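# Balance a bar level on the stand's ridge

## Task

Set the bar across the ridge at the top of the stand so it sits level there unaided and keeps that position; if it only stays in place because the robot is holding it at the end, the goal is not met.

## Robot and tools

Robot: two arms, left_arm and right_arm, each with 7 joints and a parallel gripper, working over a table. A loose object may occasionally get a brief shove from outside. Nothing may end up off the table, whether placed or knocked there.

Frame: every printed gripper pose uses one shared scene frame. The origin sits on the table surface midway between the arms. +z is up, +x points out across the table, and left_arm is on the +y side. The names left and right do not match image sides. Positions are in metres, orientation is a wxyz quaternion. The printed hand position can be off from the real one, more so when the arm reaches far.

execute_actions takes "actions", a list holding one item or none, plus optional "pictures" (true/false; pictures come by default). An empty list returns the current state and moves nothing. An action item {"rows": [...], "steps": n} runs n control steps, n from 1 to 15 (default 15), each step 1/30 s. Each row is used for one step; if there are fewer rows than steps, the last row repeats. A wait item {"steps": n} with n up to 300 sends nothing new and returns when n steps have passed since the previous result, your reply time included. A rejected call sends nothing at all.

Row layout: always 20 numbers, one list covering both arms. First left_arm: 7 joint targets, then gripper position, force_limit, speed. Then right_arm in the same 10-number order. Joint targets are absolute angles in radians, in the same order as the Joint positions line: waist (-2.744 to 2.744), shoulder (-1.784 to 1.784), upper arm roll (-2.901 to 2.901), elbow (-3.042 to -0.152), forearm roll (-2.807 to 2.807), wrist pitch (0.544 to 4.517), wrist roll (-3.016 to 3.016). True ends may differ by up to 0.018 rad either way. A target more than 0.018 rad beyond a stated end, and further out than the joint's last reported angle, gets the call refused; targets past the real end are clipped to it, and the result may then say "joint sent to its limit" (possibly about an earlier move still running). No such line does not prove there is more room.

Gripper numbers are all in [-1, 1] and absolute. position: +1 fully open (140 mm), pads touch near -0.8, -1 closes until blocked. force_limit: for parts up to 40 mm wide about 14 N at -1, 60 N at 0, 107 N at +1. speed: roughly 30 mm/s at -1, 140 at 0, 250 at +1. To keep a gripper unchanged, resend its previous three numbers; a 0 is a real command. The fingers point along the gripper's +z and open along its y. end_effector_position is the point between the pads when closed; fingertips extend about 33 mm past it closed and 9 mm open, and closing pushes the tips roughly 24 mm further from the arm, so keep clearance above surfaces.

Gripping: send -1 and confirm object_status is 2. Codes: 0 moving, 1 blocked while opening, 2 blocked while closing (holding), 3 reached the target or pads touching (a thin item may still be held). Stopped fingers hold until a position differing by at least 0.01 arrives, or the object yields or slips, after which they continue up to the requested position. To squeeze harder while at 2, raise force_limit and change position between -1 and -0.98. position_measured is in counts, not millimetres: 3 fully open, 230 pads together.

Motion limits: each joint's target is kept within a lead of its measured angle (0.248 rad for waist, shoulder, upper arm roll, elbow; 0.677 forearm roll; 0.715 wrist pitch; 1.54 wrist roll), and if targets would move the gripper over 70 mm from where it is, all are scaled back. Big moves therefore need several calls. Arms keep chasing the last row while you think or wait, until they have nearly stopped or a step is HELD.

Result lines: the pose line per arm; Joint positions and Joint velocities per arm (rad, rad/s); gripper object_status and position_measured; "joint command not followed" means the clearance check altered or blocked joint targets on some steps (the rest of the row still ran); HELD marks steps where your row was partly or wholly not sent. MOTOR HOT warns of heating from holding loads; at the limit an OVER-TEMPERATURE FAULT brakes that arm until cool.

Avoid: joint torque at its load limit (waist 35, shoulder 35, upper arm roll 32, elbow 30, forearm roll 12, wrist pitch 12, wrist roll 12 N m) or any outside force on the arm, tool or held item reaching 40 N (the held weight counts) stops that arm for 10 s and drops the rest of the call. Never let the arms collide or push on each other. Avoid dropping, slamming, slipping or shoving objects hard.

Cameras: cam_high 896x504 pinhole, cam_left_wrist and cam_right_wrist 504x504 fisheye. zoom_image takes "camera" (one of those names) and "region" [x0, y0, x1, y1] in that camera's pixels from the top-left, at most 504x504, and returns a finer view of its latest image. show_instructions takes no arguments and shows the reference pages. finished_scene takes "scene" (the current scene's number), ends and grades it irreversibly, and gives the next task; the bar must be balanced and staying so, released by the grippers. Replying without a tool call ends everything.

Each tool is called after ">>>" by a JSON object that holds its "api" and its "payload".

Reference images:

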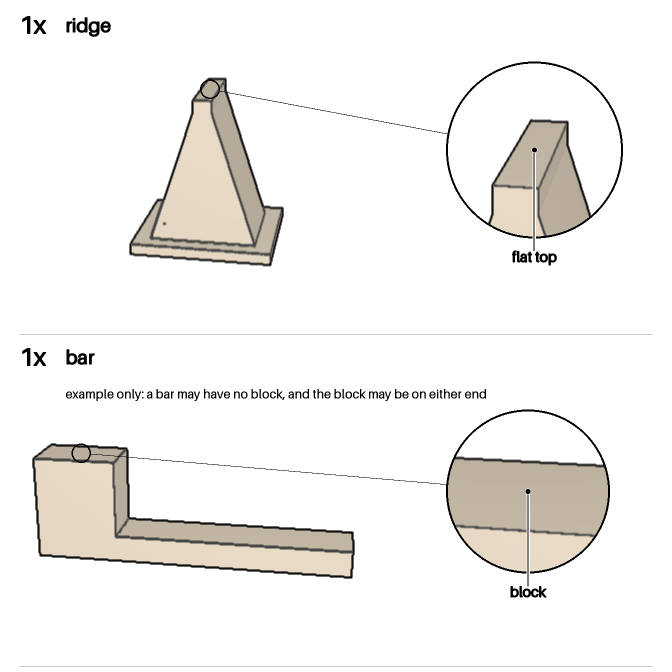

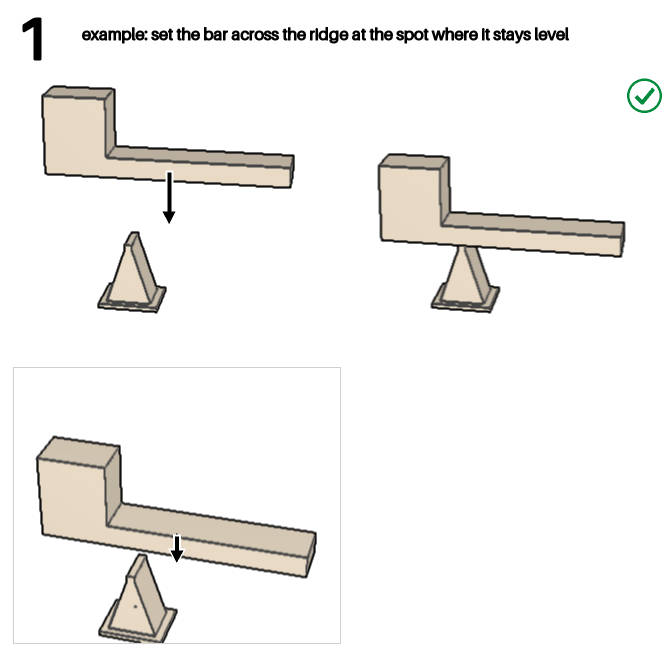

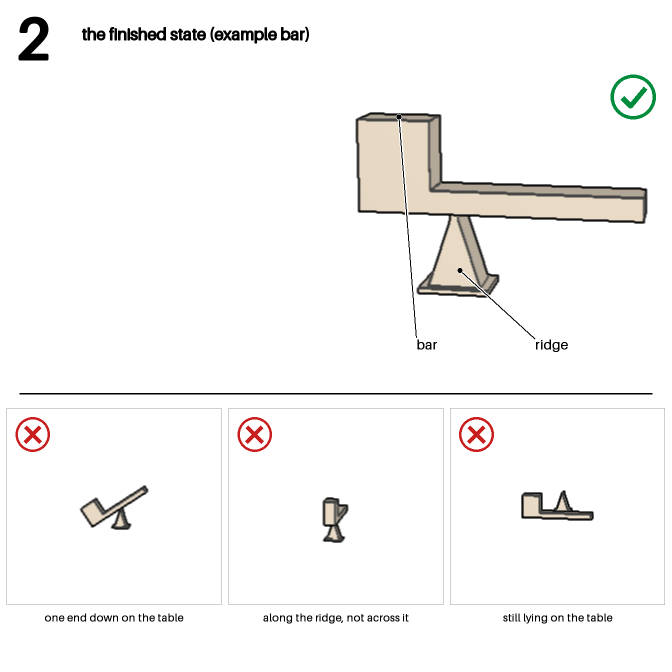

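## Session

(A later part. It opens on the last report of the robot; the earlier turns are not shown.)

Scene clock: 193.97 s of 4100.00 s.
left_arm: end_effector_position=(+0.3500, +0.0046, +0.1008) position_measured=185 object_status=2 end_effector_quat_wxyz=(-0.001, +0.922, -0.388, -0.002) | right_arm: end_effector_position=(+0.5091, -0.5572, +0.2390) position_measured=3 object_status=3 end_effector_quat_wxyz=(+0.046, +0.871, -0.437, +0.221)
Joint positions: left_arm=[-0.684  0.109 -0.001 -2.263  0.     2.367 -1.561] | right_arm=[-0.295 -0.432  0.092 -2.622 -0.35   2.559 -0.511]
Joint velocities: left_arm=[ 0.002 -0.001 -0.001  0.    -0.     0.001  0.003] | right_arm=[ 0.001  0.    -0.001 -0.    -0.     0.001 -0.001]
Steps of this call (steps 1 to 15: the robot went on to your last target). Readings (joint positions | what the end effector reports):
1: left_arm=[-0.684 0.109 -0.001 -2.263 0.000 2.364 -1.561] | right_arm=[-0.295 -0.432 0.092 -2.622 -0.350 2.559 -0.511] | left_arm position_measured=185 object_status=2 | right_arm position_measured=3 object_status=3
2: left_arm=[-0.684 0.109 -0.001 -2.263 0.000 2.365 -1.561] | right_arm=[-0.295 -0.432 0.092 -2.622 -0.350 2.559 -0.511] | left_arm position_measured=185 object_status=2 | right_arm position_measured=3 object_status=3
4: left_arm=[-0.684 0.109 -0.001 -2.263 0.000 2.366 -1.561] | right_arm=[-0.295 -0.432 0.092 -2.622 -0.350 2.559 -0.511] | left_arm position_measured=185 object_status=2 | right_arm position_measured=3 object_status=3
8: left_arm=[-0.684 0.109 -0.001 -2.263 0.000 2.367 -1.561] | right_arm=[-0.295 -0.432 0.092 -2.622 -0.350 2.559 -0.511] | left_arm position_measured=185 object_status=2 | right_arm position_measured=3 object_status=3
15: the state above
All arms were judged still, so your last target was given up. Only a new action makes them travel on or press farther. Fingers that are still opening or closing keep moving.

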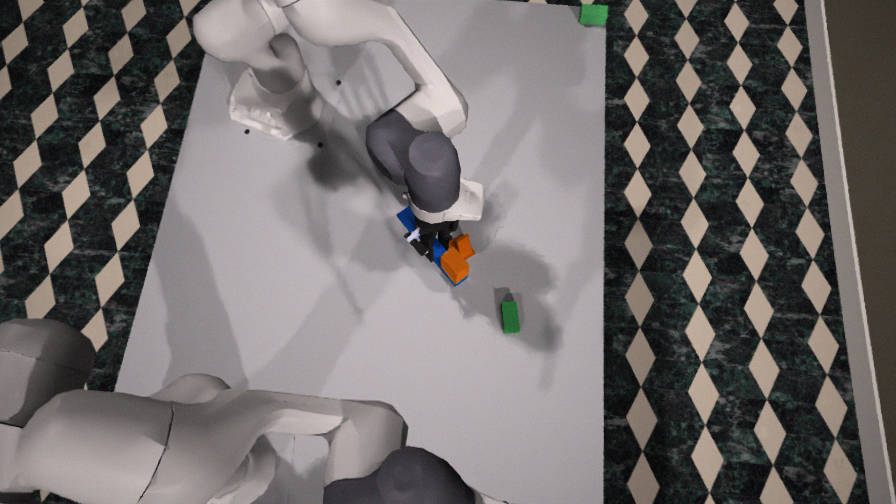

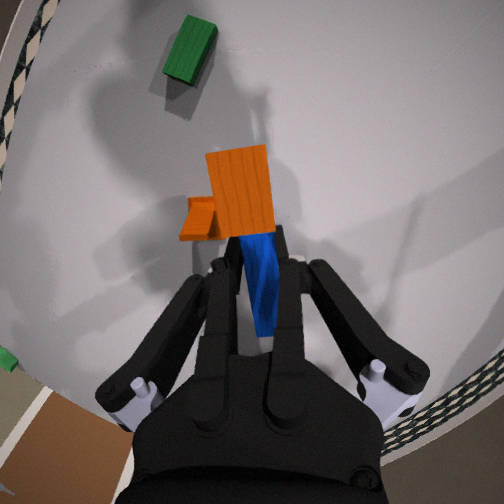

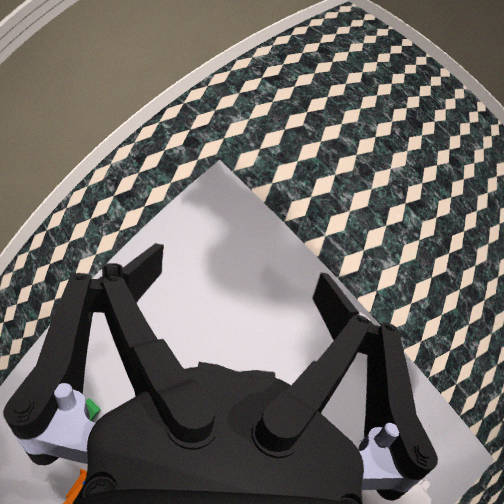

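>>> {"api": "execute_actions", "payload": {"actions": [{"rows":[[-0.685,0.05,0,-2.29,0,2.345,-1.557,-0.98,0,0,-0.295,-0.432,0.092,-2.622,-0.35,2.559,-0.511,1,0,0]]}], "pictures": false}}

>>> {"api": "execute_actions", "payload": {"actions": [{"rows":[[-0.575,0.05,0,-2.29,0,2.345,-1.443,-0.98,0,0,-0.295,-0.432,0.092,-2.622,-0.35,2.559,-0.511,1,0,0]]}], "pictures": false}}

>>> {"api": "execute_actions", "payload": {"actions": [{"steps":15}], "pictures": false}}

>>> {"api": "execute_actions", "payload": {"actions": [{"rows":[[-0.575,0.076,0,-2.304,0,2.385,-1.443,-1,-0.7,0,-0.295,-0.432,0.092,-2.622,-0.35,2.559,-0.511,1,0,0]]}], "pictures": false}}

>>> {"api": "execute_actions", "payload": {"actions": [{"steps":15}], "pictures": false}}

>>> {"api": "execute_actions", "payload": {"actions": [{"rows":[[-0.575,0.075,0,-2.303,0,2.383,-1.443,-0.35,-0.7,-1,-0.295,-0.432,0.092,-2.622,-0.35,2.559,-0.511,1,0,0]],"steps":5}], "pictures": false}}

>>> {"api": "execute_actions", "payload": {"actions": [{"rows":[[-0.575,0.075,0,-2.303,0,2.383,-1.443,-1,-0.7,0,-0.295,-0.432,0.092,-2.622,-0.35,2.559,-0.511,1,0,0]]}]}}

Scene clock: 205.80 s of 4100.00 s.
left_arm: end_effector_position=(+0.3454, +0.0093, +0.1187) position_measured=185 object_status=2 end_effector_quat_wxyz=(+0.002, +0.922, -0.388, +0.004) | right_arm: end_effector_position=(+0.5091, -0.5572, +0.2390) position_measured=3 object_status=3 end_effector_quat_wxyz=(+0.046, +0.871, -0.437, +0.221)
Joint positions: left_arm=[-0.684  0.051 -0.001 -2.289  0.     2.349 -1.561] | right_arm=[-0.295 -0.432  0.092 -2.622 -0.35   2.559 -0.511]
Joint velocities: left_arm=[ 0.002 -0.001 -0.    -0.     0.    -0.006  0.001] | right_arm=[ 0.001 -0.001  0.    -0.     0.001  0.     0.   ]
Steps of this call (steps 1 to 90: nothing new was sent; then 8.33 s passed at rest; steps 91 to 105: all 15 steps of this action). Readings (joint positions | what the end effector reports):
91: left_arm=[-0.684 0.101 -0.001 -2.270 0.000 2.366 -1.561] | right_arm=[-0.295 -0.432 0.092 -2.622 -0.350 2.559 -0.511] | left_arm position_measured=185 object_status=2 | right_arm position_measured=3 object_status=3
92: left_arm=[-0.684 0.088 -0.001 -2.279 0.000 2.361 -1.561] | right_arm=[-0.295 -0.432 0.092 -2.622 -0.350 2.559 -0.511] | left_arm position_measured=185 object_status=2 | right_arm position_measured=3 object_status=3
94: left_arm=[-0.684 0.066 -0.001 -2.285 0.000 2.356 -1.561] | right_arm=[-0.295 -0.432 0.092 -2.622 -0.350 2.559 -0.511] | left_arm position_measured=185 object_status=2 | right_arm position_measured=3 object_status=3
98: left_arm=[-0.684 0.052 -0.001 -2.286 0.000 2.353 -1.561] | right_arm=[-0.295 -0.432 0.092 -2.622 -0.350 2.559 -0.511] | left_arm position_measured=185 object_status=2 | right_arm position_measured=3 object_status=3
105: the state above

Scene clock: 206.30 s of 4100.00 s.
left_arm: end_effector_position=(+0.3839, +0.0528, +0.1185) position_measured=185 object_status=2 end_effector_quat_wxyz=(+0.001, +0.925, -0.379, +0.004) | right_arm: end_effector_position=(+0.5091, -0.5572, +0.2390) position_measured=3 object_status=3 end_effector_quat_wxyz=(+0.046, +0.871, -0.437, +0.221)
Joint positions: left_arm=[-0.575  0.051  0.001 -2.289  0.     2.348 -1.469] | right_arm=[-0.295 -0.432  0.092 -2.622 -0.35   2.559 -0.511]
Joint velocities: left_arm=[ 0.002  0.001 -0.003  0.001  0.    -0.001  0.074] | right_arm=[ 0.     0.001 -0.    -0.001 -0.     0.     0.001]
Steps of this call (steps 1 to 15: all 15 steps of this action). Readings (joint positions | what the end effector reports):
1: left_arm=[-0.666 0.051 -0.012 -2.289 0.000 2.349 -1.551] | right_arm=[-0.295 -0.432 0.092 -2.622 -0.350 2.559 -0.511] | left_arm position_measured=185 object_status=2 | right_arm position_measured=3 object_status=3
2: left_arm=[-0.642 0.051 -0.014 -2.289 0.000 2.349 -1.540] | right_arm=[-0.295 -0.432 0.092 -2.622 -0.350 2.559 -0.511] | left_arm position_measured=185 object_status=2 | right_arm position_measured=3 object_status=3
4: left_arm=[-0.604 0.051 -0.004 -2.289 0.000 2.349 -1.522] | right_arm=[-0.295 -0.432 0.092 -2.622 -0.350 2.559 -0.511] | left_arm position_measured=185 object_status=2 | right_arm position_measured=3 object_status=3
8: left_arm=[-0.576 0.051 0.006 -2.289 0.000 2.348 -1.495] | right_arm=[-0.295 -0.432 0.092 -2.622 -0.350 2.559 -0.511] | left_arm position_measured=185 object_status=2 | right_arm position_measured=3 object_status=3
15: the state above

Scene clock: 206.80 s of 4100.00 s.
left_arm: end_effector_position=(+0.3838, +0.0528, +0.1185) position_measured=185 object_status=2 end_effector_quat_wxyz=(+0.001, +0.922, -0.387, +0.004) | right_arm: end_effector_position=(+0.5091, -0.5572, +0.2390) position_measured=3 object_status=3 end_effector_quat_wxyz=(+0.046, +0.871, -0.437, +0.221)
Joint positions: left_arm=[-0.575  0.051  0.001 -2.289  0.     2.348 -1.451] | right_arm=[-0.295 -0.432  0.092 -2.622 -0.35   2.559 -0.511]
Joint velocities: left_arm=[ 0.    -0.001  0.001 -0.001  0.     0.     0.012] | right_arm=[-0.     0.001  0.    -0.     0.001 -0.    -0.   ]
Steps of this call (steps 1 to 15: the robot went on to your last target). Readings (joint positions | what the end effector reports):
1: left_arm=[-0.575 0.051 0.001 -2.289 0.000 2.348 -1.467] | right_arm=[-0.295 -0.432 0.092 -2.622 -0.350 2.559 -0.511] | left_arm position_measured=185 object_status=2 | right_arm position_measured=3 object_status=3
2: left_arm=[-0.575 0.051 0.001 -2.289 0.000 2.348 -1.465] | right_arm=[-0.295 -0.432 0.092 -2.622 -0.350 2.559 -0.511] | left_arm position_measured=185 object_status=2 | right_arm position_measured=3 object_status=3
4: left_arm=[-0.575 0.051 0.001 -2.289 0.000 2.348 -1.461] | right_arm=[-0.295 -0.432 0.092 -2.622 -0.350 2.559 -0.511] | left_arm position_measured=185 object_status=2 | right_arm position_measured=3 object_status=3
8: left_arm=[-0.575 0.051 0.001 -2.289 0.000 2.348 -1.456] | right_arm=[-0.295 -0.432 0.092 -2.622 -0.350 2.559 -0.511] | left_arm position_measured=185 object_status=2 | right_arm position_measured=3 object_status=3
15: the state above

Scene clock: 207.30 s of 4100.00 s.
left_arm: end_effector_position=(+0.3813, +0.0547, +0.1029) position_measured=185 object_status=2 end_effector_quat_wxyz=(-0.000, +0.921, -0.389, -0.000) | right_arm: end_effector_position=(+0.5091, -0.5572, +0.2390) position_measured=3 object_status=3 end_effector_quat_wxyz=(+0.046, +0.871, -0.437, +0.221)
Joint positions: left_arm=[-0.575  0.076  0.001 -2.303  0.     2.378 -1.448] | right_arm=[-0.295 -0.432  0.092 -2.622 -0.35   2.559 -0.511]
Joint velocities: left_arm=[-0.     0.004 -0.    -0.001  0.     0.01   0.003] | right_arm=[-0.     0.001 -0.     0.002  0.    -0.    -0.   ]
Steps of this call (steps 1 to 15: all 15 steps of this action). Readings (joint positions | what the end effector reports):
1: left_arm=[-0.575 0.053 0.001 -2.290 0.000 2.353 -1.451] | right_arm=[-0.295 -0.432 0.092 -2.622 -0.350 2.559 -0.511] | left_arm position_measured=185 object_status=0 | right_arm position_measured=3 object_status=3
2: left_arm=[-0.575 0.059 0.001 -2.293 0.000 2.359 -1.450] | right_arm=[-0.295 -0.432 0.092 -2.622 -0.350 2.559 -0.511] | left_arm position_measured=185 object_status=0 | right_arm position_measured=3 object_status=3
4: left_arm=[-0.575 0.069 0.001 -2.299 0.000 2.365 -1.450] | right_arm=[-0.295 -0.432 0.092 -2.622 -0.350 2.559 -0.511] | left_arm position_measured=185 object_status=0 | right_arm position_measured=3 object_status=3
8: left_arm=[-0.575 0.074 0.001 -2.302 0.000 2.373 -1.449] | right_arm=[-0.295 -0.432 0.092 -2.622 -0.350 2.559 -0.511] | left_arm position_measured=185 object_status=2 | right_arm position_measured=3 object_status=3
15: the state above

Scene clock: 207.80 s of 4100.00 s.
left_arm: end_effector_position=(+0.3816, +0.0545, +0.1028) position_measured=185 object_status=2 end_effector_quat_wxyz=(+0.000, +0.921, -0.389, +0.000) | right_arm: end_effector_position=(+0.5091, -0.5572, +0.2390) position_measured=3 object_status=3 end_effector_quat_wxyz=(+0.046, +0.871, -0.437, +0.221)
Joint positions: left_arm=[-0.575  0.076  0.001 -2.303  0.     2.38  -1.447] | right_arm=[-0.295 -0.432  0.092 -2.622 -0.35   2.559 -0.511]
Joint velocities: left_arm=[ 0.001 -0.     0.     0.     0.001  0.     0.   ] | right_arm=[-0.001 -0.    -0.001  0.003 -0.     0.001  0.002]
Steps of this call (steps 1 to 15: the robot went on to your last target). Readings (joint positions | what the end effector reports):
1: left_arm=[-0.575 0.076 0.001 -2.303 0.000 2.378 -1.448] | right_arm=[-0.295 -0.432 0.092 -2.622 -0.350 2.559 -0.511] | left_arm position_measured=185 object_status=2 | right_arm position_measured=3 object_status=3
2: left_arm=[-0.575 0.076 0.001 -2.303 0.000 2.379 -1.447] | right_arm=[-0.295 -0.432 0.092 -2.622 -0.350 2.559 -0.511] | left_arm position_measured=185 object_status=2 | right_arm position_measured=3 object_status=3
4: left_arm=[-0.575 0.076 0.001 -2.303 0.000 2.379 -1.447] | right_arm=[-0.295 -0.432 0.092 -2.622 -0.350 2.559 -0.511] | left_arm position_measured=185 object_status=2 | right_arm position_measured=3 object_status=3
8: left_arm=[-0.575 0.076 0.001 -2.303 0.000 2.379 -1.447] | right_arm=[-0.295 -0.432 0.092 -2.622 -0.350 2.559 -0.511] | left_arm position_measured=185 object_status=2 | right_arm position_measured=3 object_status=3
15: the state above
All arms were judged still, so your last target was given up. Only a new action makes them travel on or press farther. Fingers that are still opening or closing keep moving.

Scene clock: 207.97 s of 4100.00 s.
left_arm: end_effector_position=(+0.3816, +0.0545, +0.1028) position_measured=179 object_status=0 end_effector_quat_wxyz=(+0.000, +0.921, -0.389, +0.000) | right_arm: end_effector_position=(+0.5091, -0.5572, +0.2390) position_measured=3 object_status=3 end_effector_quat_wxyz=(+0.046, +0.871, -0.437, +0.221)
Joint positions: left_arm=[-0.575  0.076  0.001 -2.303  0.     2.38  -1.447] | right_arm=[-0.295 -0.432  0.092 -2.622 -0.35   2.559 -0.511]
Joint velocities: left_arm=[-0.001 -0.001 -0.001  0.002  0.001  0.    -0.001] | right_arm=[ 0.    -0.    -0.    -0.001  0.    -0.    -0.   ]
Steps of this call (steps 1 to 5: all 5 steps of this action). Readings (joint positions | what the end effector reports):
1: left_arm=[-0.575 0.076 0.001 -2.303 0.000 2.380 -1.447] | right_arm=[-0.295 -0.432 0.092 -2.622 -0.350 2.559 -0.511] | left_arm position_measured=185 object_status=0 | right_arm position_measured=3 object_status=3
2: left_arm=[-0.575 0.076 0.001 -2.303 0.000 2.380 -1.447] | right_arm=[-0.295 -0.432 0.092 -2.622 -0.350 2.559 -0.511] | left_arm position_measured=185 object_status=0 | right_arm position_measured=3 object_status=3
4: left_arm=[-0.575 0.076 0.001 -2.303 0.000 2.380 -1.447] | right_arm=[-0.295 -0.432 0.092 -2.622 -0.350 2.559 -0.511] | left_arm position_measured=181 object_status=0 | right_arm position_measured=3 object_status=3
5: the state above

Scene clock: 208.47 s of 4100.00 s.
left_arm: end_effector_position=(+0.3816, +0.0543, +0.1030) position_measured=183 object_status=2 end_effector_quat_wxyz=(+0.000, +0.921, -0.389, +0.001) | right_arm: end_effector_position=(+0.5091, -0.5572, +0.2390) position_measured=3 object_status=3 end_effector_quat_wxyz=(+0.046, +0.871, -0.437, +0.221)
Joint positions: left_arm=[-0.575  0.076  0.001 -2.303  0.     2.38  -1.447] | right_arm=[-0.295 -0.432  0.092 -2.622 -0.35   2.559 -0.511]
Joint velocities: left_arm=[ 0.001  0.001  0.001  0.001  0.     0.    -0.001] | right_arm=[-0.001 -0.    -0.001 -0.001  0.    -0.     0.002]
Steps of this call (steps 1 to 15: all 15 steps of this action). Readings (joint positions | what the end effector reports):
1: left_arm=[-0.575 0.076 0.001 -2.303 0.000 2.380 -1.447] | right_arm=[-0.295 -0.432 0.092 -2.622 -0.350 2.559 -0.511] | left_arm position_measured=178 object_status=0 | right_arm position_measured=3 object_status=3
2: left_arm=[-0.575 0.076 0.001 -2.303 0.000 2.380 -1.447] | right_arm=[-0.295 -0.432 0.092 -2.622 -0.350 2.559 -0.511] | left_arm position_measured=183 object_status=0 | right_arm position_measured=3 object_status=3
4: left_arm=[-0.575 0.076 0.001 -2.303 0.000 2.380 -1.447] | right_arm=[-0.295 -0.432 0.092 -2.622 -0.350 2.559 -0.511] | left_arm position_measured=183 object_status=0 | right_arm position_measured=3 object_status=3
8: left_arm=[-0.575 0.076 0.001 -2.303 0.000 2.380 -1.447] | right_arm=[-0.295 -0.432 0.092 -2.622 -0.350 2.559 -0.511] | left_arm position_measured=183 object_status=0 | right_arm position_measured=3 object_status=3
15: the state above

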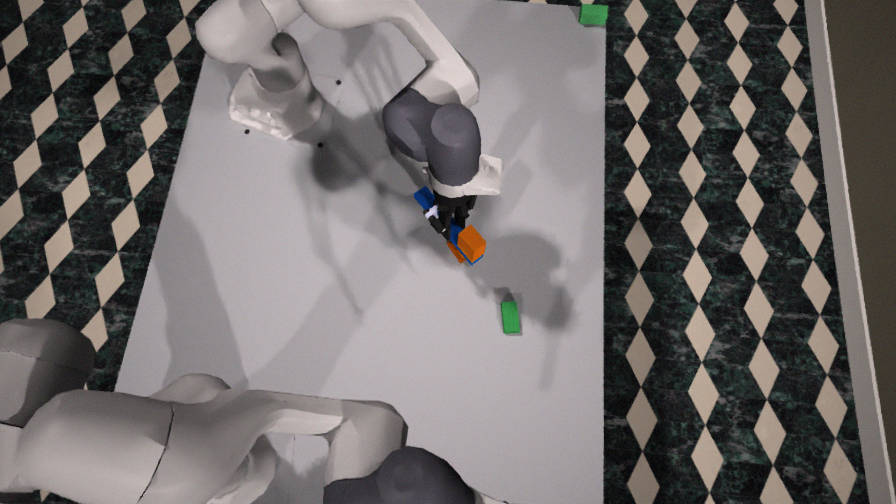

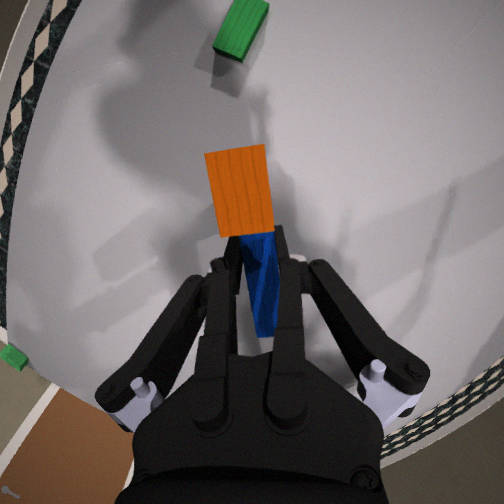

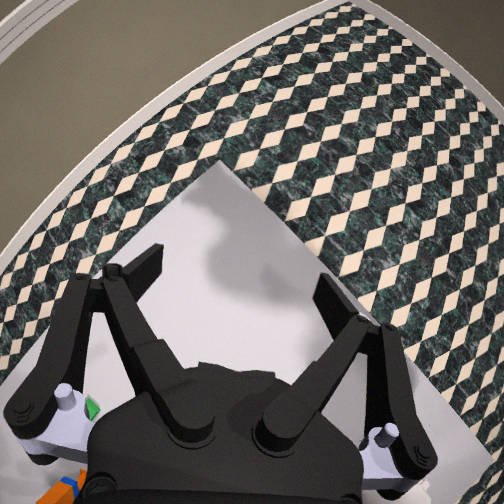

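Stable. Longer test.

>>> {"api": "execute_actions", "payload": {"actions": [{"rows":[[-0.575,0.075,0,-2.303,0,2.383,-1.443,-0.37,-0.7,-1,-0.295,-0.432,0.092,-2.622,-0.35,2.559,-0.511,1,0,0]],"steps":8}], "pictures": false}}

>>> {"api": "execute_actions", "payload": {"actions": [{"rows":[[-0.575,0.075,0,-2.303,0,2.383,-1.443,-1,-0.7,0,-0.295,-0.432,0.092,-2.622,-0.35,2.559,-0.511,1,0,0]]}]}}

Scene clock: 213.23 s of 4100.00 s.
left_arm: end_effector_position=(+0.3816, +0.0543, +0.1030) position_measured=176 object_status=0 end_effector_quat_wxyz=(+0.000, +0.921, -0.389, +0.001) | right_arm: end_effector_position=(+0.5091, -0.5572, +0.2390) position_measured=3 object_status=3 end_effector_quat_wxyz=(+0.046, +0.871, -0.437, +0.221)
Joint positions: left_arm=[-0.575  0.076  0.001 -2.303  0.     2.38  -1.447] | right_arm=[-0.295 -0.432  0.092 -2.622 -0.35   2.559 -0.511]
Joint velocities: left_arm=[-0.     0.     0.001  0.001  0.    -0.    -0.   ] | right_arm=[ 0.    -0.001 -0.001 -0.001  0.    -0.001 -0.001]
Steps of this call (steps 1 to 15: the robot went on to your last target; steps 16 to 90: nothing new was sent; then 1.50 s passed at rest; steps 91 to 98: all 8 steps of this action). Readings (joint positions | what the end effector reports):
91: left_arm=[-0.575 0.076 0.001 -2.303 0.000 2.380 -1.447] | right_arm=[-0.295 -0.432 0.092 -2.622 -0.350 2.559 -0.511] | left_arm position_measured=183 object_status=0 | right_arm position_measured=3 object_status=3
92: left_arm=[-0.575 0.076 0.001 -2.303 0.000 2.380 -1.447] | right_arm=[-0.295 -0.432 0.092 -2.622 -0.350 2.559 -0.511] | left_arm position_measured=183 object_status=0 | right_arm position_measured=3 object_status=3
94: left_arm=[-0.575 0.076 0.001 -2.303 0.000 2.380 -1.447] | right_arm=[-0.295 -0.432 0.092 -2.622 -0.350 2.559 -0.511] | left_arm position_measured=178 object_status=0 | right_arm position_measured=3 object_status=3
98: the state above

Scene clock: 213.73 s of 4100.00 s.
left_arm: end_effector_position=(+0.3817, +0.0542, +0.1031) position_measured=183 object_status=2 end_effector_quat_wxyz=(+0.000, +0.921, -0.389, +0.001) | right_arm: end_effector_position=(+0.5091, -0.5572, +0.2390) position_measured=3 object_status=3 end_effector_quat_wxyz=(+0.046, +0.871, -0.437, +0.221)
Joint positions: left_arm=[-0.575  0.075  0.001 -2.303  0.     2.38  -1.447] | right_arm=[-0.295 -0.432  0.092 -2.622 -0.35   2.559 -0.511]
Joint velocities: left_arm=[ 0.     0.    -0.     0.     0.     0.     0.001] | right_arm=[-0.001 -0.     0.001 -0.002  0.001 -0.001  0.001]
Steps of this call (steps 1 to 15: all 15 steps of this action). Readings (joint positions | what the end effector reports):
1: left_arm=[-0.575 0.076 0.001 -2.303 0.000 2.380 -1.447] | right_arm=[-0.295 -0.432 0.092 -2.622 -0.350 2.559 -0.511] | left_arm position_measured=176 object_status=0 | right_arm position_measured=3 object_status=3
2: left_arm=[-0.575 0.075 0.001 -2.303 0.000 2.380 -1.447] | right_arm=[-0.295 -0.432 0.092 -2.622 -0.350 2.559 -0.511] | left_arm position_measured=181 object_status=0 | right_arm position_measured=3 object_status=3
4: left_arm=[-0.575 0.075 0.001 -2.303 0.000 2.380 -1.447] | right_arm=[-0.295 -0.432 0.092 -2.622 -0.350 2.559 -0.511] | left_arm position_measured=183 object_status=0 | right_arm position_measured=3 object_status=3
8: left_arm=[-0.575 0.075 0.001 -2.303 0.000 2.380 -1.447] | right_arm=[-0.295 -0.432 0.092 -2.622 -0.350 2.559 -0.511] | left_arm position_measured=183 object_status=0 | right_arm position_measured=3 object_status=3
15: the state above

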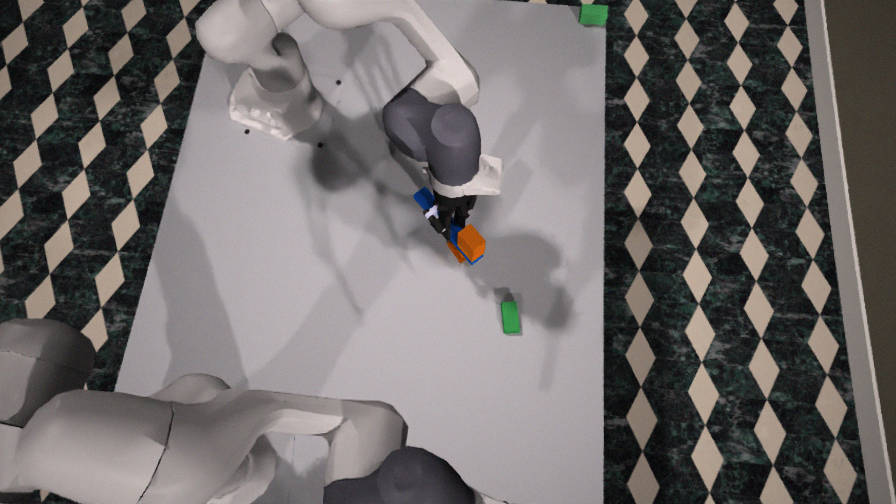

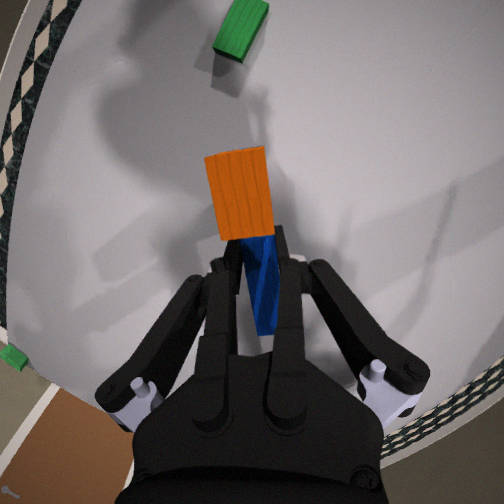

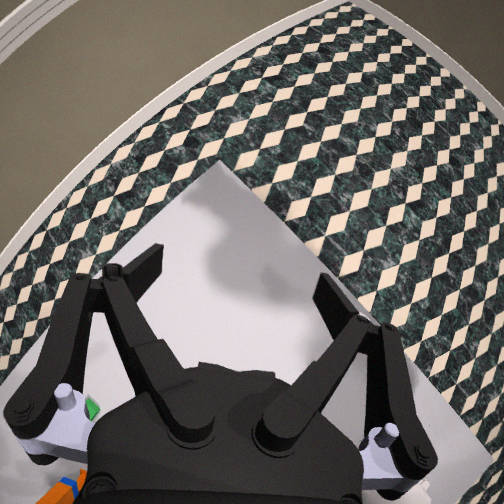

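Slightly tail-down: forward ~2.5 mm.

>>> {"api": "execute_actions", "payload": {"actions": [{"rows":[[-0.575,0.066,0,-2.288,0,2.36,-1.443,-1,-0.7,0,-0.295,-0.432,0.092,-2.622,-0.35,2.559,-0.511,1,0,0]]}], "pictures": false}}

>>> {"api": "execute_actions", "payload": {"actions": [{"rows":[[-0.575,0.082,0,-2.295,0,2.382,-1.443,-1,-0.7,0,-0.295,-0.432,0.092,-2.622,-0.35,2.559,-0.511,1,0,0]]}], "pictures": false}}

>>> {"api": "execute_actions", "payload": {"actions": [{"steps":10}], "pictures": false}}

>>> {"api": "execute_actions", "payload": {"actions": [{"rows":[[-0.575,0.082,0,-2.295,0,2.382,-1.443,-0.37,-0.7,-1,-0.295,-0.432,0.092,-2.622,-0.35,2.559,-0.511,1,0,0]],"steps":8}], "pictures": false}}

>>> {"api": "execute_actions", "payload": {"actions": [{"rows":[[-0.575,0.082,0,-2.295,0,2.382,-1.443,-1,-0.7,0,-0.295,-0.432,0.092,-2.622,-0.35,2.559,-0.511,1,0,0]]}]}}

Scene clock: 220.93 s of 4100.00 s.
left_arm: end_effector_position=(+0.3839, +0.0525, +0.1104) position_measured=183 object_status=2 end_effector_quat_wxyz=(+0.001, +0.921, -0.389, +0.002) | right_arm: end_effector_position=(+0.5091, -0.5572, +0.2390) position_measured=3 object_status=3 end_effector_quat_wxyz=(+0.046, +0.871, -0.437, +0.221)
Joint positions: left_arm=[-0.575  0.068  0.001 -2.291  0.     2.364 -1.447] | right_arm=[-0.295 -0.432  0.092 -2.622 -0.35   2.559 -0.511]
Joint velocities: left_arm=[ 0.001 -0.001  0.001 -0.001 -0.    -0.007 -0.   ] | right_arm=[ 0.    -0.001 -0.    -0.     0.     0.    -0.001]
Steps of this call (steps 1 to 15: the robot went on to your last target; steps 16 to 90: nothing new was sent; then 3.70 s passed at rest; steps 91 to 105: all 15 steps of this action). Readings (joint positions | what the end effector reports):
91: left_arm=[-0.575 0.075 0.001 -2.301 0.000 2.377 -1.447] | right_arm=[-0.295 -0.432 0.092 -2.622 -0.350 2.559 -0.511] | left_arm position_measured=183 object_status=2 | right_arm position_measured=3 object_status=3
92: left_arm=[-0.575 0.074 0.001 -2.299 0.000 2.374 -1.447] | right_arm=[-0.295 -0.432 0.092 -2.622 -0.350 2.559 -0.511] | left_arm position_measured=183 object_status=2 | right_arm position_measured=3 object_status=3
94: left_arm=[-0.575 0.071 0.001 -2.294 0.000 2.371 -1.447] | right_arm=[-0.295 -0.432 0.092 -2.622 -0.350 2.559 -0.511] | left_arm position_measured=183 object_status=2 | right_arm position_measured=3 object_status=3
98: left_arm=[-0.575 0.068 0.001 -2.291 0.000 2.367 -1.447] | right_arm=[-0.295 -0.432 0.092 -2.622 -0.350 2.559 -0.511] | left_arm position_measured=183 object_status=2 | right_arm position_measured=3 object_status=3
105: the state above

Scene clock: 221.43 s of 4100.00 s.
left_arm: end_effector_position=(+0.3833, +0.0529, +0.1032) position_measured=183 object_status=2 end_effector_quat_wxyz=(-0.000, +0.921, -0.389, +0.000) | right_arm: end_effector_position=(+0.5091, -0.5572, +0.2390) position_measured=3 object_status=3 end_effector_quat_wxyz=(+0.046, +0.871, -0.437, +0.221)
Joint positions: left_arm=[-0.575  0.082  0.001 -2.294  0.     2.376 -1.447] | right_arm=[-0.295 -0.432  0.092 -2.622 -0.35   2.559 -0.511]
Joint velocities: left_arm=[-0.001  0.    -0.     0.     0.     0.005  0.002] | right_arm=[-0.001  0.001  0.     0.001  0.001 -0.001  0.002]
Steps of this call (steps 1 to 15: all 15 steps of this action). Readings (joint positions | what the end effector reports):
1: left_arm=[-0.575 0.069 0.001 -2.291 0.000 2.366 -1.447] | right_arm=[-0.295 -0.432 0.092 -2.622 -0.350 2.559 -0.511] | left_arm position_measured=183 object_status=2 | right_arm position_measured=3 object_status=3
2: left_arm=[-0.575 0.072 0.001 -2.291 0.000 2.368 -1.447] | right_arm=[-0.295 -0.432 0.092 -2.622 -0.350 2.559 -0.511] | left_arm position_measured=183 object_status=2 | right_arm position_measured=3 object_status=3
4: left_arm=[-0.575 0.078 0.001 -2.293 0.000 2.371 -1.447] | right_arm=[-0.295 -0.432 0.092 -2.622 -0.350 2.559 -0.511] | left_arm position_measured=183 object_status=2 | right_arm position_measured=3 object_status=3
8: left_arm=[-0.575 0.081 0.001 -2.294 0.000 2.374 -1.447] | right_arm=[-0.295 -0.432 0.092 -2.622 -0.350 2.559 -0.511] | left_arm position_measured=183 object_status=2 | right_arm position_measured=3 object_status=3
15: the state above

Scene clock: 221.77 s of 4100.00 s.
left_arm: end_effector_position=(+0.3834, +0.0528, +0.1032) position_measured=183 object_status=2 end_effector_quat_wxyz=(+0.000, +0.921, -0.389, +0.000) | right_arm: end_effector_position=(+0.5091, -0.5572, +0.2390) position_measured=3 object_status=3 end_effector_quat_wxyz=(+0.046, +0.871, -0.437, +0.221)
Joint positions: left_arm=[-0.575  0.082  0.001 -2.294  0.     2.377 -1.447] | right_arm=[-0.295 -0.432  0.092 -2.622 -0.35   2.559 -0.511]
Joint velocities: left_arm=[-0.001 -0.     0.002  0.001 -0.001  0.001 -0.001] | right_arm=[ 0.001  0.001  0.     0.001  0.    -0.    -0.   ]
Steps of this call (steps 1 to 10: the robot went on to your last target). Readings (joint positions | what the end effector reports):
1: left_arm=[-0.575 0.082 0.001 -2.294 0.000 2.376 -1.447] | right_arm=[-0.295 -0.432 0.092 -2.622 -0.350 2.559 -0.511] | left_arm position_measured=183 object_status=2 | right_arm position_measured=3 object_status=3
2: left_arm=[-0.575 0.082 0.001 -2.294 0.000 2.376 -1.447] | right_arm=[-0.295 -0.432 0.092 -2.622 -0.350 2.559 -0.511] | left_arm position_measured=183 object_status=2 | right_arm position_measured=3 object_status=3
4: left_arm=[-0.575 0.082 0.001 -2.294 0.000 2.376 -1.447] | right_arm=[-0.295 -0.432 0.092 -2.622 -0.350 2.559 -0.511] | left_arm position_measured=183 object_status=2 | right_arm position_measured=3 object_status=3
8: left_arm=[-0.575 0.082 0.001 -2.294 0.000 2.376 -1.447] | right_arm=[-0.295 -0.432 0.092 -2.622 -0.350 2.559 -0.511] | left_arm position_measured=183 object_status=2 | right_arm position_measured=3 object_status=3
10: the state above

Scene clock: 222.03 s of 4100.00 s.
left_arm: end_effector_position=(+0.3836, +0.0527, +0.1032) position_measured=176 object_status=0 end_effector_quat_wxyz=(+0.000, +0.921, -0.389, +0.001) | right_arm: end_effector_position=(+0.5091, -0.5572, +0.2390) position_measured=3 object_status=3 end_effector_quat_wxyz=(+0.046, +0.871, -0.437, +0.221)
Joint positions: left_arm=[-0.575  0.082  0.001 -2.294  0.     2.377 -1.447] | right_arm=[-0.295 -0.432  0.092 -2.622 -0.35   2.559 -0.511]
Joint velocities: left_arm=[-0.001  0.     0.001  0.001 -0.001  0.001 -0.003] | right_arm=[ 0.001 -0.001  0.     0.    -0.     0.001 -0.001]
Steps of this call (steps 1 to 8: all 8 steps of this action). Readings (joint positions | what the end effector reports):
1: left_arm=[-0.575 0.082 0.001 -2.294 0.000 2.377 -1.447] | right_arm=[-0.295 -0.432 0.092 -2.622 -0.350 2.559 -0.511] | left_arm position_measured=183 object_status=0 | right_arm position_measured=3 object_status=3
2: left_arm=[-0.575 0.082 0.001 -2.294 0.000 2.377 -1.447] | right_arm=[-0.295 -0.432 0.092 -2.622 -0.350 2.559 -0.511] | left_arm position_measured=183 object_status=0 | right_arm position_measured=3 object_status=3
4: left_arm=[-0.575 0.082 0.001 -2.294 0.000 2.377 -1.447] | right_arm=[-0.295 -0.432 0.092 -2.622 -0.350 2.559 -0.511] | left_arm position_measured=178 object_status=0 | right_arm position_measured=3 object_status=3
8: the state above

Scene clock: 222.53 s of 4100.00 s.
left_arm: end_effector_position=(+0.3837, +0.0526, +0.1033) position_measured=182 object_status=2 end_effector_quat_wxyz=(+0.000, +0.921, -0.389, +0.001) | right_arm: end_effector_position=(+0.5091, -0.5572, +0.2390) position_measured=3 object_status=3 end_effector_quat_wxyz=(+0.046, +0.871, -0.437, +0.221)
Joint positions: left_arm=[-0.575  0.082  0.001 -2.294  0.     2.378 -1.447] | right_arm=[-0.295 -0.432  0.092 -2.622 -0.35   2.559 -0.511]
Joint velocities: left_arm=[-0.    -0.     0.    -0.001  0.     0.    -0.001] | right_arm=[-0.     0.     0.001 -0.001 -0.     0.001  0.   ]
Steps of this call (steps 1 to 15: all 15 steps of this action). Readings (joint positions | what the end effector reports):
1: left_arm=[-0.575 0.082 0.001 -2.294 0.000 2.378 -1.447] | right_arm=[-0.295 -0.432 0.092 -2.622 -0.350 2.559 -0.511] | left_arm position_measured=176 object_status=0 | right_arm position_measured=3 object_status=3
2: left_arm=[-0.575 0.082 0.001 -2.294 0.000 2.378 -1.447] | right_arm=[-0.295 -0.432 0.092 -2.622 -0.350 2.559 -0.511] | left_arm position_measured=181 object_status=0 | right_arm position_measured=3 object_status=3
4: left_arm=[-0.575 0.082 0.001 -2.294 0.000 2.378 -1.447] | right_arm=[-0.295 -0.432 0.092 -2.622 -0.350 2.559 -0.511] | left_arm position_measured=182 object_status=0 | right_arm position_measured=3 object_status=3
8: left_arm=[-0.575 0.082 0.001 -2.294 0.000 2.378 -1.447] | right_arm=[-0.295 -0.432 0.092 -2.622 -0.350 2.559 -0.511] | left_arm position_measured=182 object_status=0 | right_arm position_measured=3 object_status=3
15: the state above

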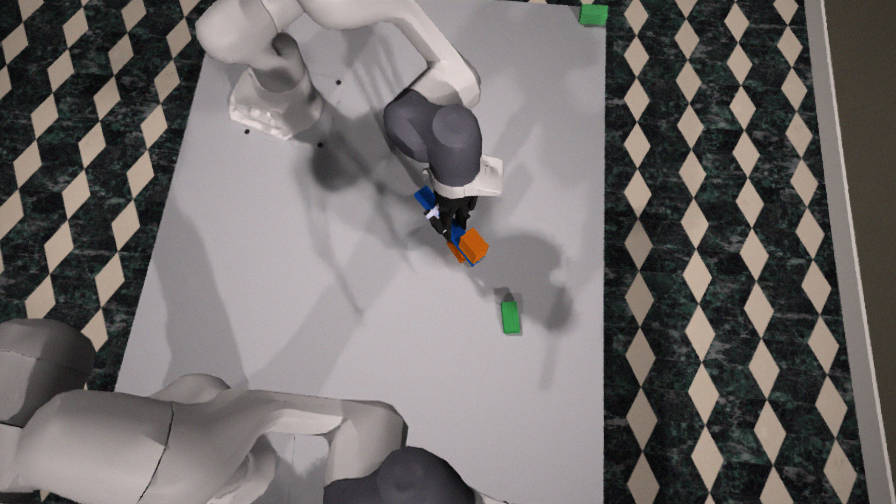

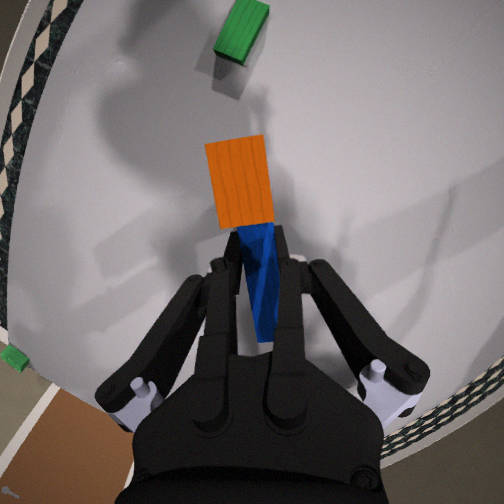

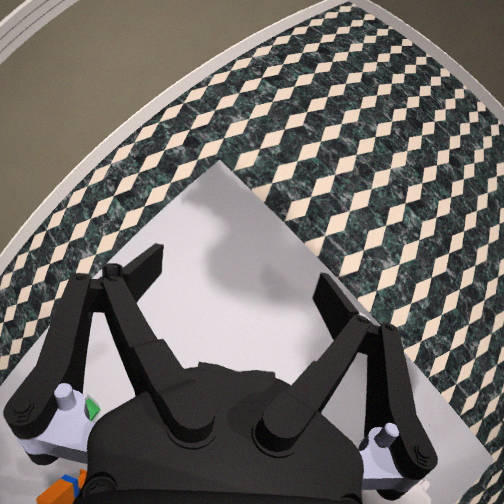

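>>> {"api": "execute_actions", "payload": {"actions": [{"rows":[[-0.575,0.052,0,-2.306,0,2.364,-1.443,-1,-0.7,0,-0.295,-0.432,0.092,-2.622,-0.35,2.559,-0.511,1,0,0]]}], "pictures": false}}

>>> {"api": "execute_actions", "payload": {"actions": [{"rows":[[-0.575,0.067,0,-2.314,0,2.386,-1.443,-1,-0.7,0,-0.295,-0.432,0.092,-2.622,-0.35,2.559,-0.511,1,0,0]]}], "pictures": false}}

>>> {"api": "execute_actions", "payload": {"actions": [{"rows":[[-0.575,0.067,0,-2.314,0,2.386,-1.443,-0.37,-0.7,-1,-0.295,-0.432,0.092,-2.622,-0.35,2.559,-0.511,1,0,0]],"steps":4}], "pictures": false}}

>>> {"api": "execute_actions", "payload": {"actions": [{"rows":[[-0.575,0.067,0,-2.314,0,2.386,-1.443,-1,-0.7,0,-0.295,-0.432,0.092,-2.622,-0.35,2.559,-0.511,1,0,0]]}]}}

Scene clock: 233.73 s of 4100.00 s.
left_arm: end_effector_position=(+0.3815, +0.0543, +0.1122) position_measured=182 object_status=2 end_effector_quat_wxyz=(+0.001, +0.921, -0.389, +0.004) | right_arm: end_effector_position=(+0.5091, -0.5572, +0.2390) position_measured=3 object_status=3 end_effector_quat_wxyz=(+0.046, +0.871, -0.437, +0.221)
Joint positions: left_arm=[-0.575  0.054  0.001 -2.305  0.     2.368 -1.447] | right_arm=[-0.295 -0.432  0.092 -2.622 -0.35   2.559 -0.511]
Joint velocities: left_arm=[-0.001 -0.002  0.    -0.001 -0.    -0.003 -0.   ] | right_arm=[ 0.     0.     0.001 -0.     0.    -0.001  0.001]
Steps of this call (steps 1 to 15: the robot went on to your last target; steps 16 to 90: nothing new was sent; then 7.70 s passed at rest; steps 91 to 105: all 15 steps of this action). Readings (joint positions | what the end effector reports):
91: left_arm=[-0.575 0.078 0.001 -2.297 0.000 2.377 -1.447] | right_arm=[-0.295 -0.432 0.092 -2.622 -0.350 2.559 -0.511] | left_arm position_measured=182 object_status=2 | right_arm position_measured=3 object_status=3
92: left_arm=[-0.575 0.071 0.001 -2.301 0.000 2.374 -1.447] | right_arm=[-0.295 -0.432 0.092 -2.622 -0.350 2.559 -0.511] | left_arm position_measured=182 object_status=2 | right_arm position_measured=3 object_status=3
94: left_arm=[-0.575 0.061 0.001 -2.303 0.000 2.372 -1.447] | right_arm=[-0.295 -0.432 0.092 -2.622 -0.350 2.559 -0.511] | left_arm position_measured=182 object_status=2 | right_arm position_measured=3 object_status=3
98: left_arm=[-0.575 0.054 0.001 -2.303 0.000 2.370 -1.447] | right_arm=[-0.295 -0.432 0.092 -2.622 -0.350 2.559 -0.511] | left_arm position_measured=182 object_status=2 | right_arm position_measured=3 object_status=3
105: the state above

Scene clock: 234.23 s of 4100.00 s.
left_arm: end_effector_position=(+0.3793, +0.0561, +0.1038) position_measured=182 object_status=2 end_effector_quat_wxyz=(+0.000, +0.921, -0.390, +0.001) | right_arm: end_effector_position=(+0.5091, -0.5572, +0.2390) position_measured=3 object_status=3 end_effector_quat_wxyz=(+0.046, +0.871, -0.437, +0.221)
Joint positions: left_arm=[-0.575  0.066  0.001 -2.312  0.     2.38  -1.447] | right_arm=[-0.295 -0.432  0.092 -2.622 -0.35   2.559 -0.511]
Joint velocities: left_arm=[-0.     0.002 -0.001 -0.    -0.001  0.003 -0.   ] | right_arm=[ 0.     0.     0.    -0.001  0.001 -0.001  0.   ]
Steps of this call (steps 1 to 15: all 15 steps of this action). Readings (joint positions | what the end effector reports):
1: left_arm=[-0.575 0.055 0.001 -2.306 0.000 2.370 -1.447] | right_arm=[-0.295 -0.432 0.092 -2.622 -0.350 2.559 -0.511] | left_arm position_measured=182 object_status=2 | right_arm position_measured=3 object_status=3
2: left_arm=[-0.575 0.058 0.001 -2.307 0.000 2.372 -1.447] | right_arm=[-0.295 -0.432 0.092 -2.622 -0.350 2.559 -0.511] | left_arm position_measured=182 object_status=2 | right_arm position_measured=3 object_status=3
4: left_arm=[-0.575 0.063 0.001 -2.311 0.000 2.375 -1.447] | right_arm=[-0.295 -0.432 0.092 -2.622 -0.350 2.559 -0.511] | left_arm position_measured=182 object_status=2 | right_arm position_measured=3 object_status=3
8: left_arm=[-0.575 0.066 0.001 -2.312 0.000 2.378 -1.447] | right_arm=[-0.295 -0.432 0.092 -2.622 -0.350 2.559 -0.511] | left_arm position_measured=182 object_status=2 | right_arm position_measured=3 object_status=3
15: the state above

Scene clock: 234.37 s of 4100.00 s.
left_arm: end_effector_position=(+0.3794, +0.0560, +0.1039) position_measured=178 object_status=0 end_effector_quat_wxyz=(+0.000, +0.921, -0.390, +0.001) | right_arm: end_effector_position=(+0.5091, -0.5572, +0.2390) position_measured=3 object_status=3 end_effector_quat_wxyz=(+0.046, +0.871, -0.437, +0.221)
Joint positions: left_arm=[-0.575  0.066  0.001 -2.312  0.     2.381 -1.447] | right_arm=[-0.295 -0.432  0.092 -2.622 -0.35   2.559 -0.511]
Joint velocities: left_arm=[ 0.     0.001 -0.001  0.    -0.001  0.005 -0.   ] | right_arm=[ 0.    -0.001 -0.     0.001 -0.001 -0.    -0.002]
Steps of this call (steps 1 to 4: all 4 steps of this action). Readings (joint positions | what the end effector reports):
1: left_arm=[-0.575 0.066 0.001 -2.312 0.000 2.380 -1.447] | right_arm=[-0.295 -0.432 0.092 -2.622 -0.350 2.559 -0.511] | left_arm position_measured=182 object_status=0 | right_arm position_measured=3 object_status=3
2: left_arm=[-0.575 0.066 0.001 -2.312 0.000 2.380 -1.447] | right_arm=[-0.295 -0.432 0.092 -2.622 -0.350 2.559 -0.511] | left_arm position_measured=182 object_status=0 | right_arm position_measured=3 object_status=3
4: the state above

Scene clock: 234.87 s of 4100.00 s.
left_arm: end_effector_position=(+0.3795, +0.0559, +0.1039) position_measured=183 object_status=2 end_effector_quat_wxyz=(+0.000, +0.921, -0.390, +0.001) | right_arm: end_effector_position=(+0.5091, -0.5572, +0.2390) position_measured=3 object_status=3 end_effector_quat_wxyz=(+0.046, +0.871, -0.437, +0.221)
Joint positions: left_arm=[-0.575  0.066  0.001 -2.312  0.     2.381 -1.447] | right_arm=[-0.295 -0.432  0.092 -2.622 -0.35   2.559 -0.511]
Joint velocities: left_arm=[ 0.    -0.001 -0.    -0.001  0.    -0.     0.   ] | right_arm=[ 0.     0.001  0.002 -0.     0.    -0.001 -0.001]
Steps of this call (steps 1 to 15: all 15 steps of this action). Readings (joint positions | what the end effector reports):
1: left_arm=[-0.575 0.066 0.001 -2.312 0.000 2.381 -1.447] | right_arm=[-0.295 -0.432 0.092 -2.622 -0.350 2.559 -0.511] | left_arm position_measured=176 object_status=0 | right_arm position_measured=3 object_status=3
2: left_arm=[-0.575 0.066 0.001 -2.312 0.000 2.381 -1.447] | right_arm=[-0.295 -0.432 0.092 -2.622 -0.350 2.559 -0.511] | left_arm position_measured=182 object_status=0 | right_arm position_measured=3 object_status=3
4: left_arm=[-0.575 0.066 0.001 -2.312 0.000 2.381 -1.447] | right_arm=[-0.295 -0.432 0.092 -2.622 -0.350 2.559 -0.511] | left_arm position_measured=183 object_status=0 | right_arm position_measured=3 object_status=3
8: left_arm=[-0.575 0.066 0.001 -2.312 0.000 2.381 -1.447] | right_arm=[-0.295 -0.432 0.092 -2.622 -0.350 2.559 -0.511] | left_arm position_measured=183 object_status=0 | right_arm position_measured=3 object_status=3
15: the state above

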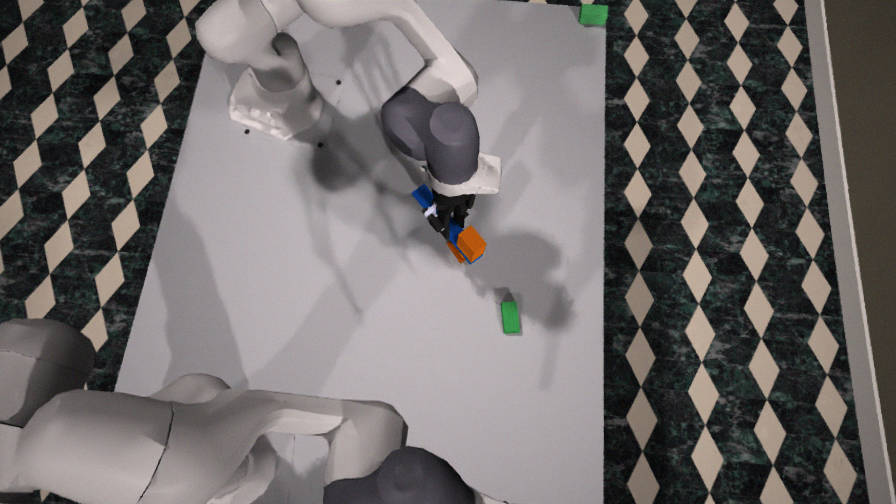

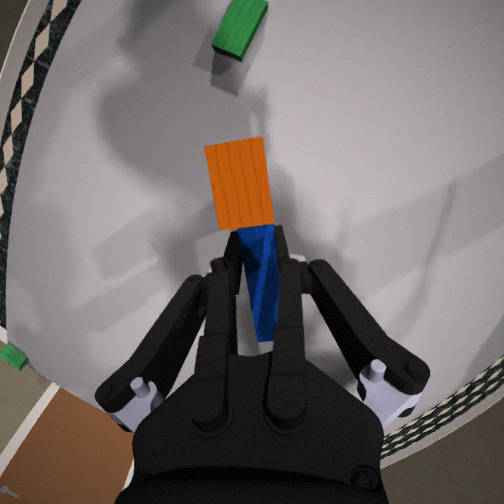

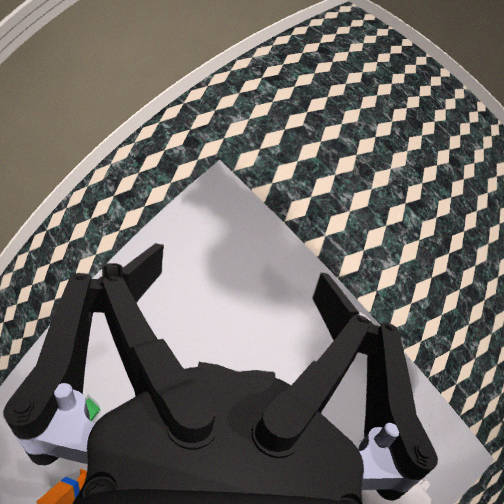

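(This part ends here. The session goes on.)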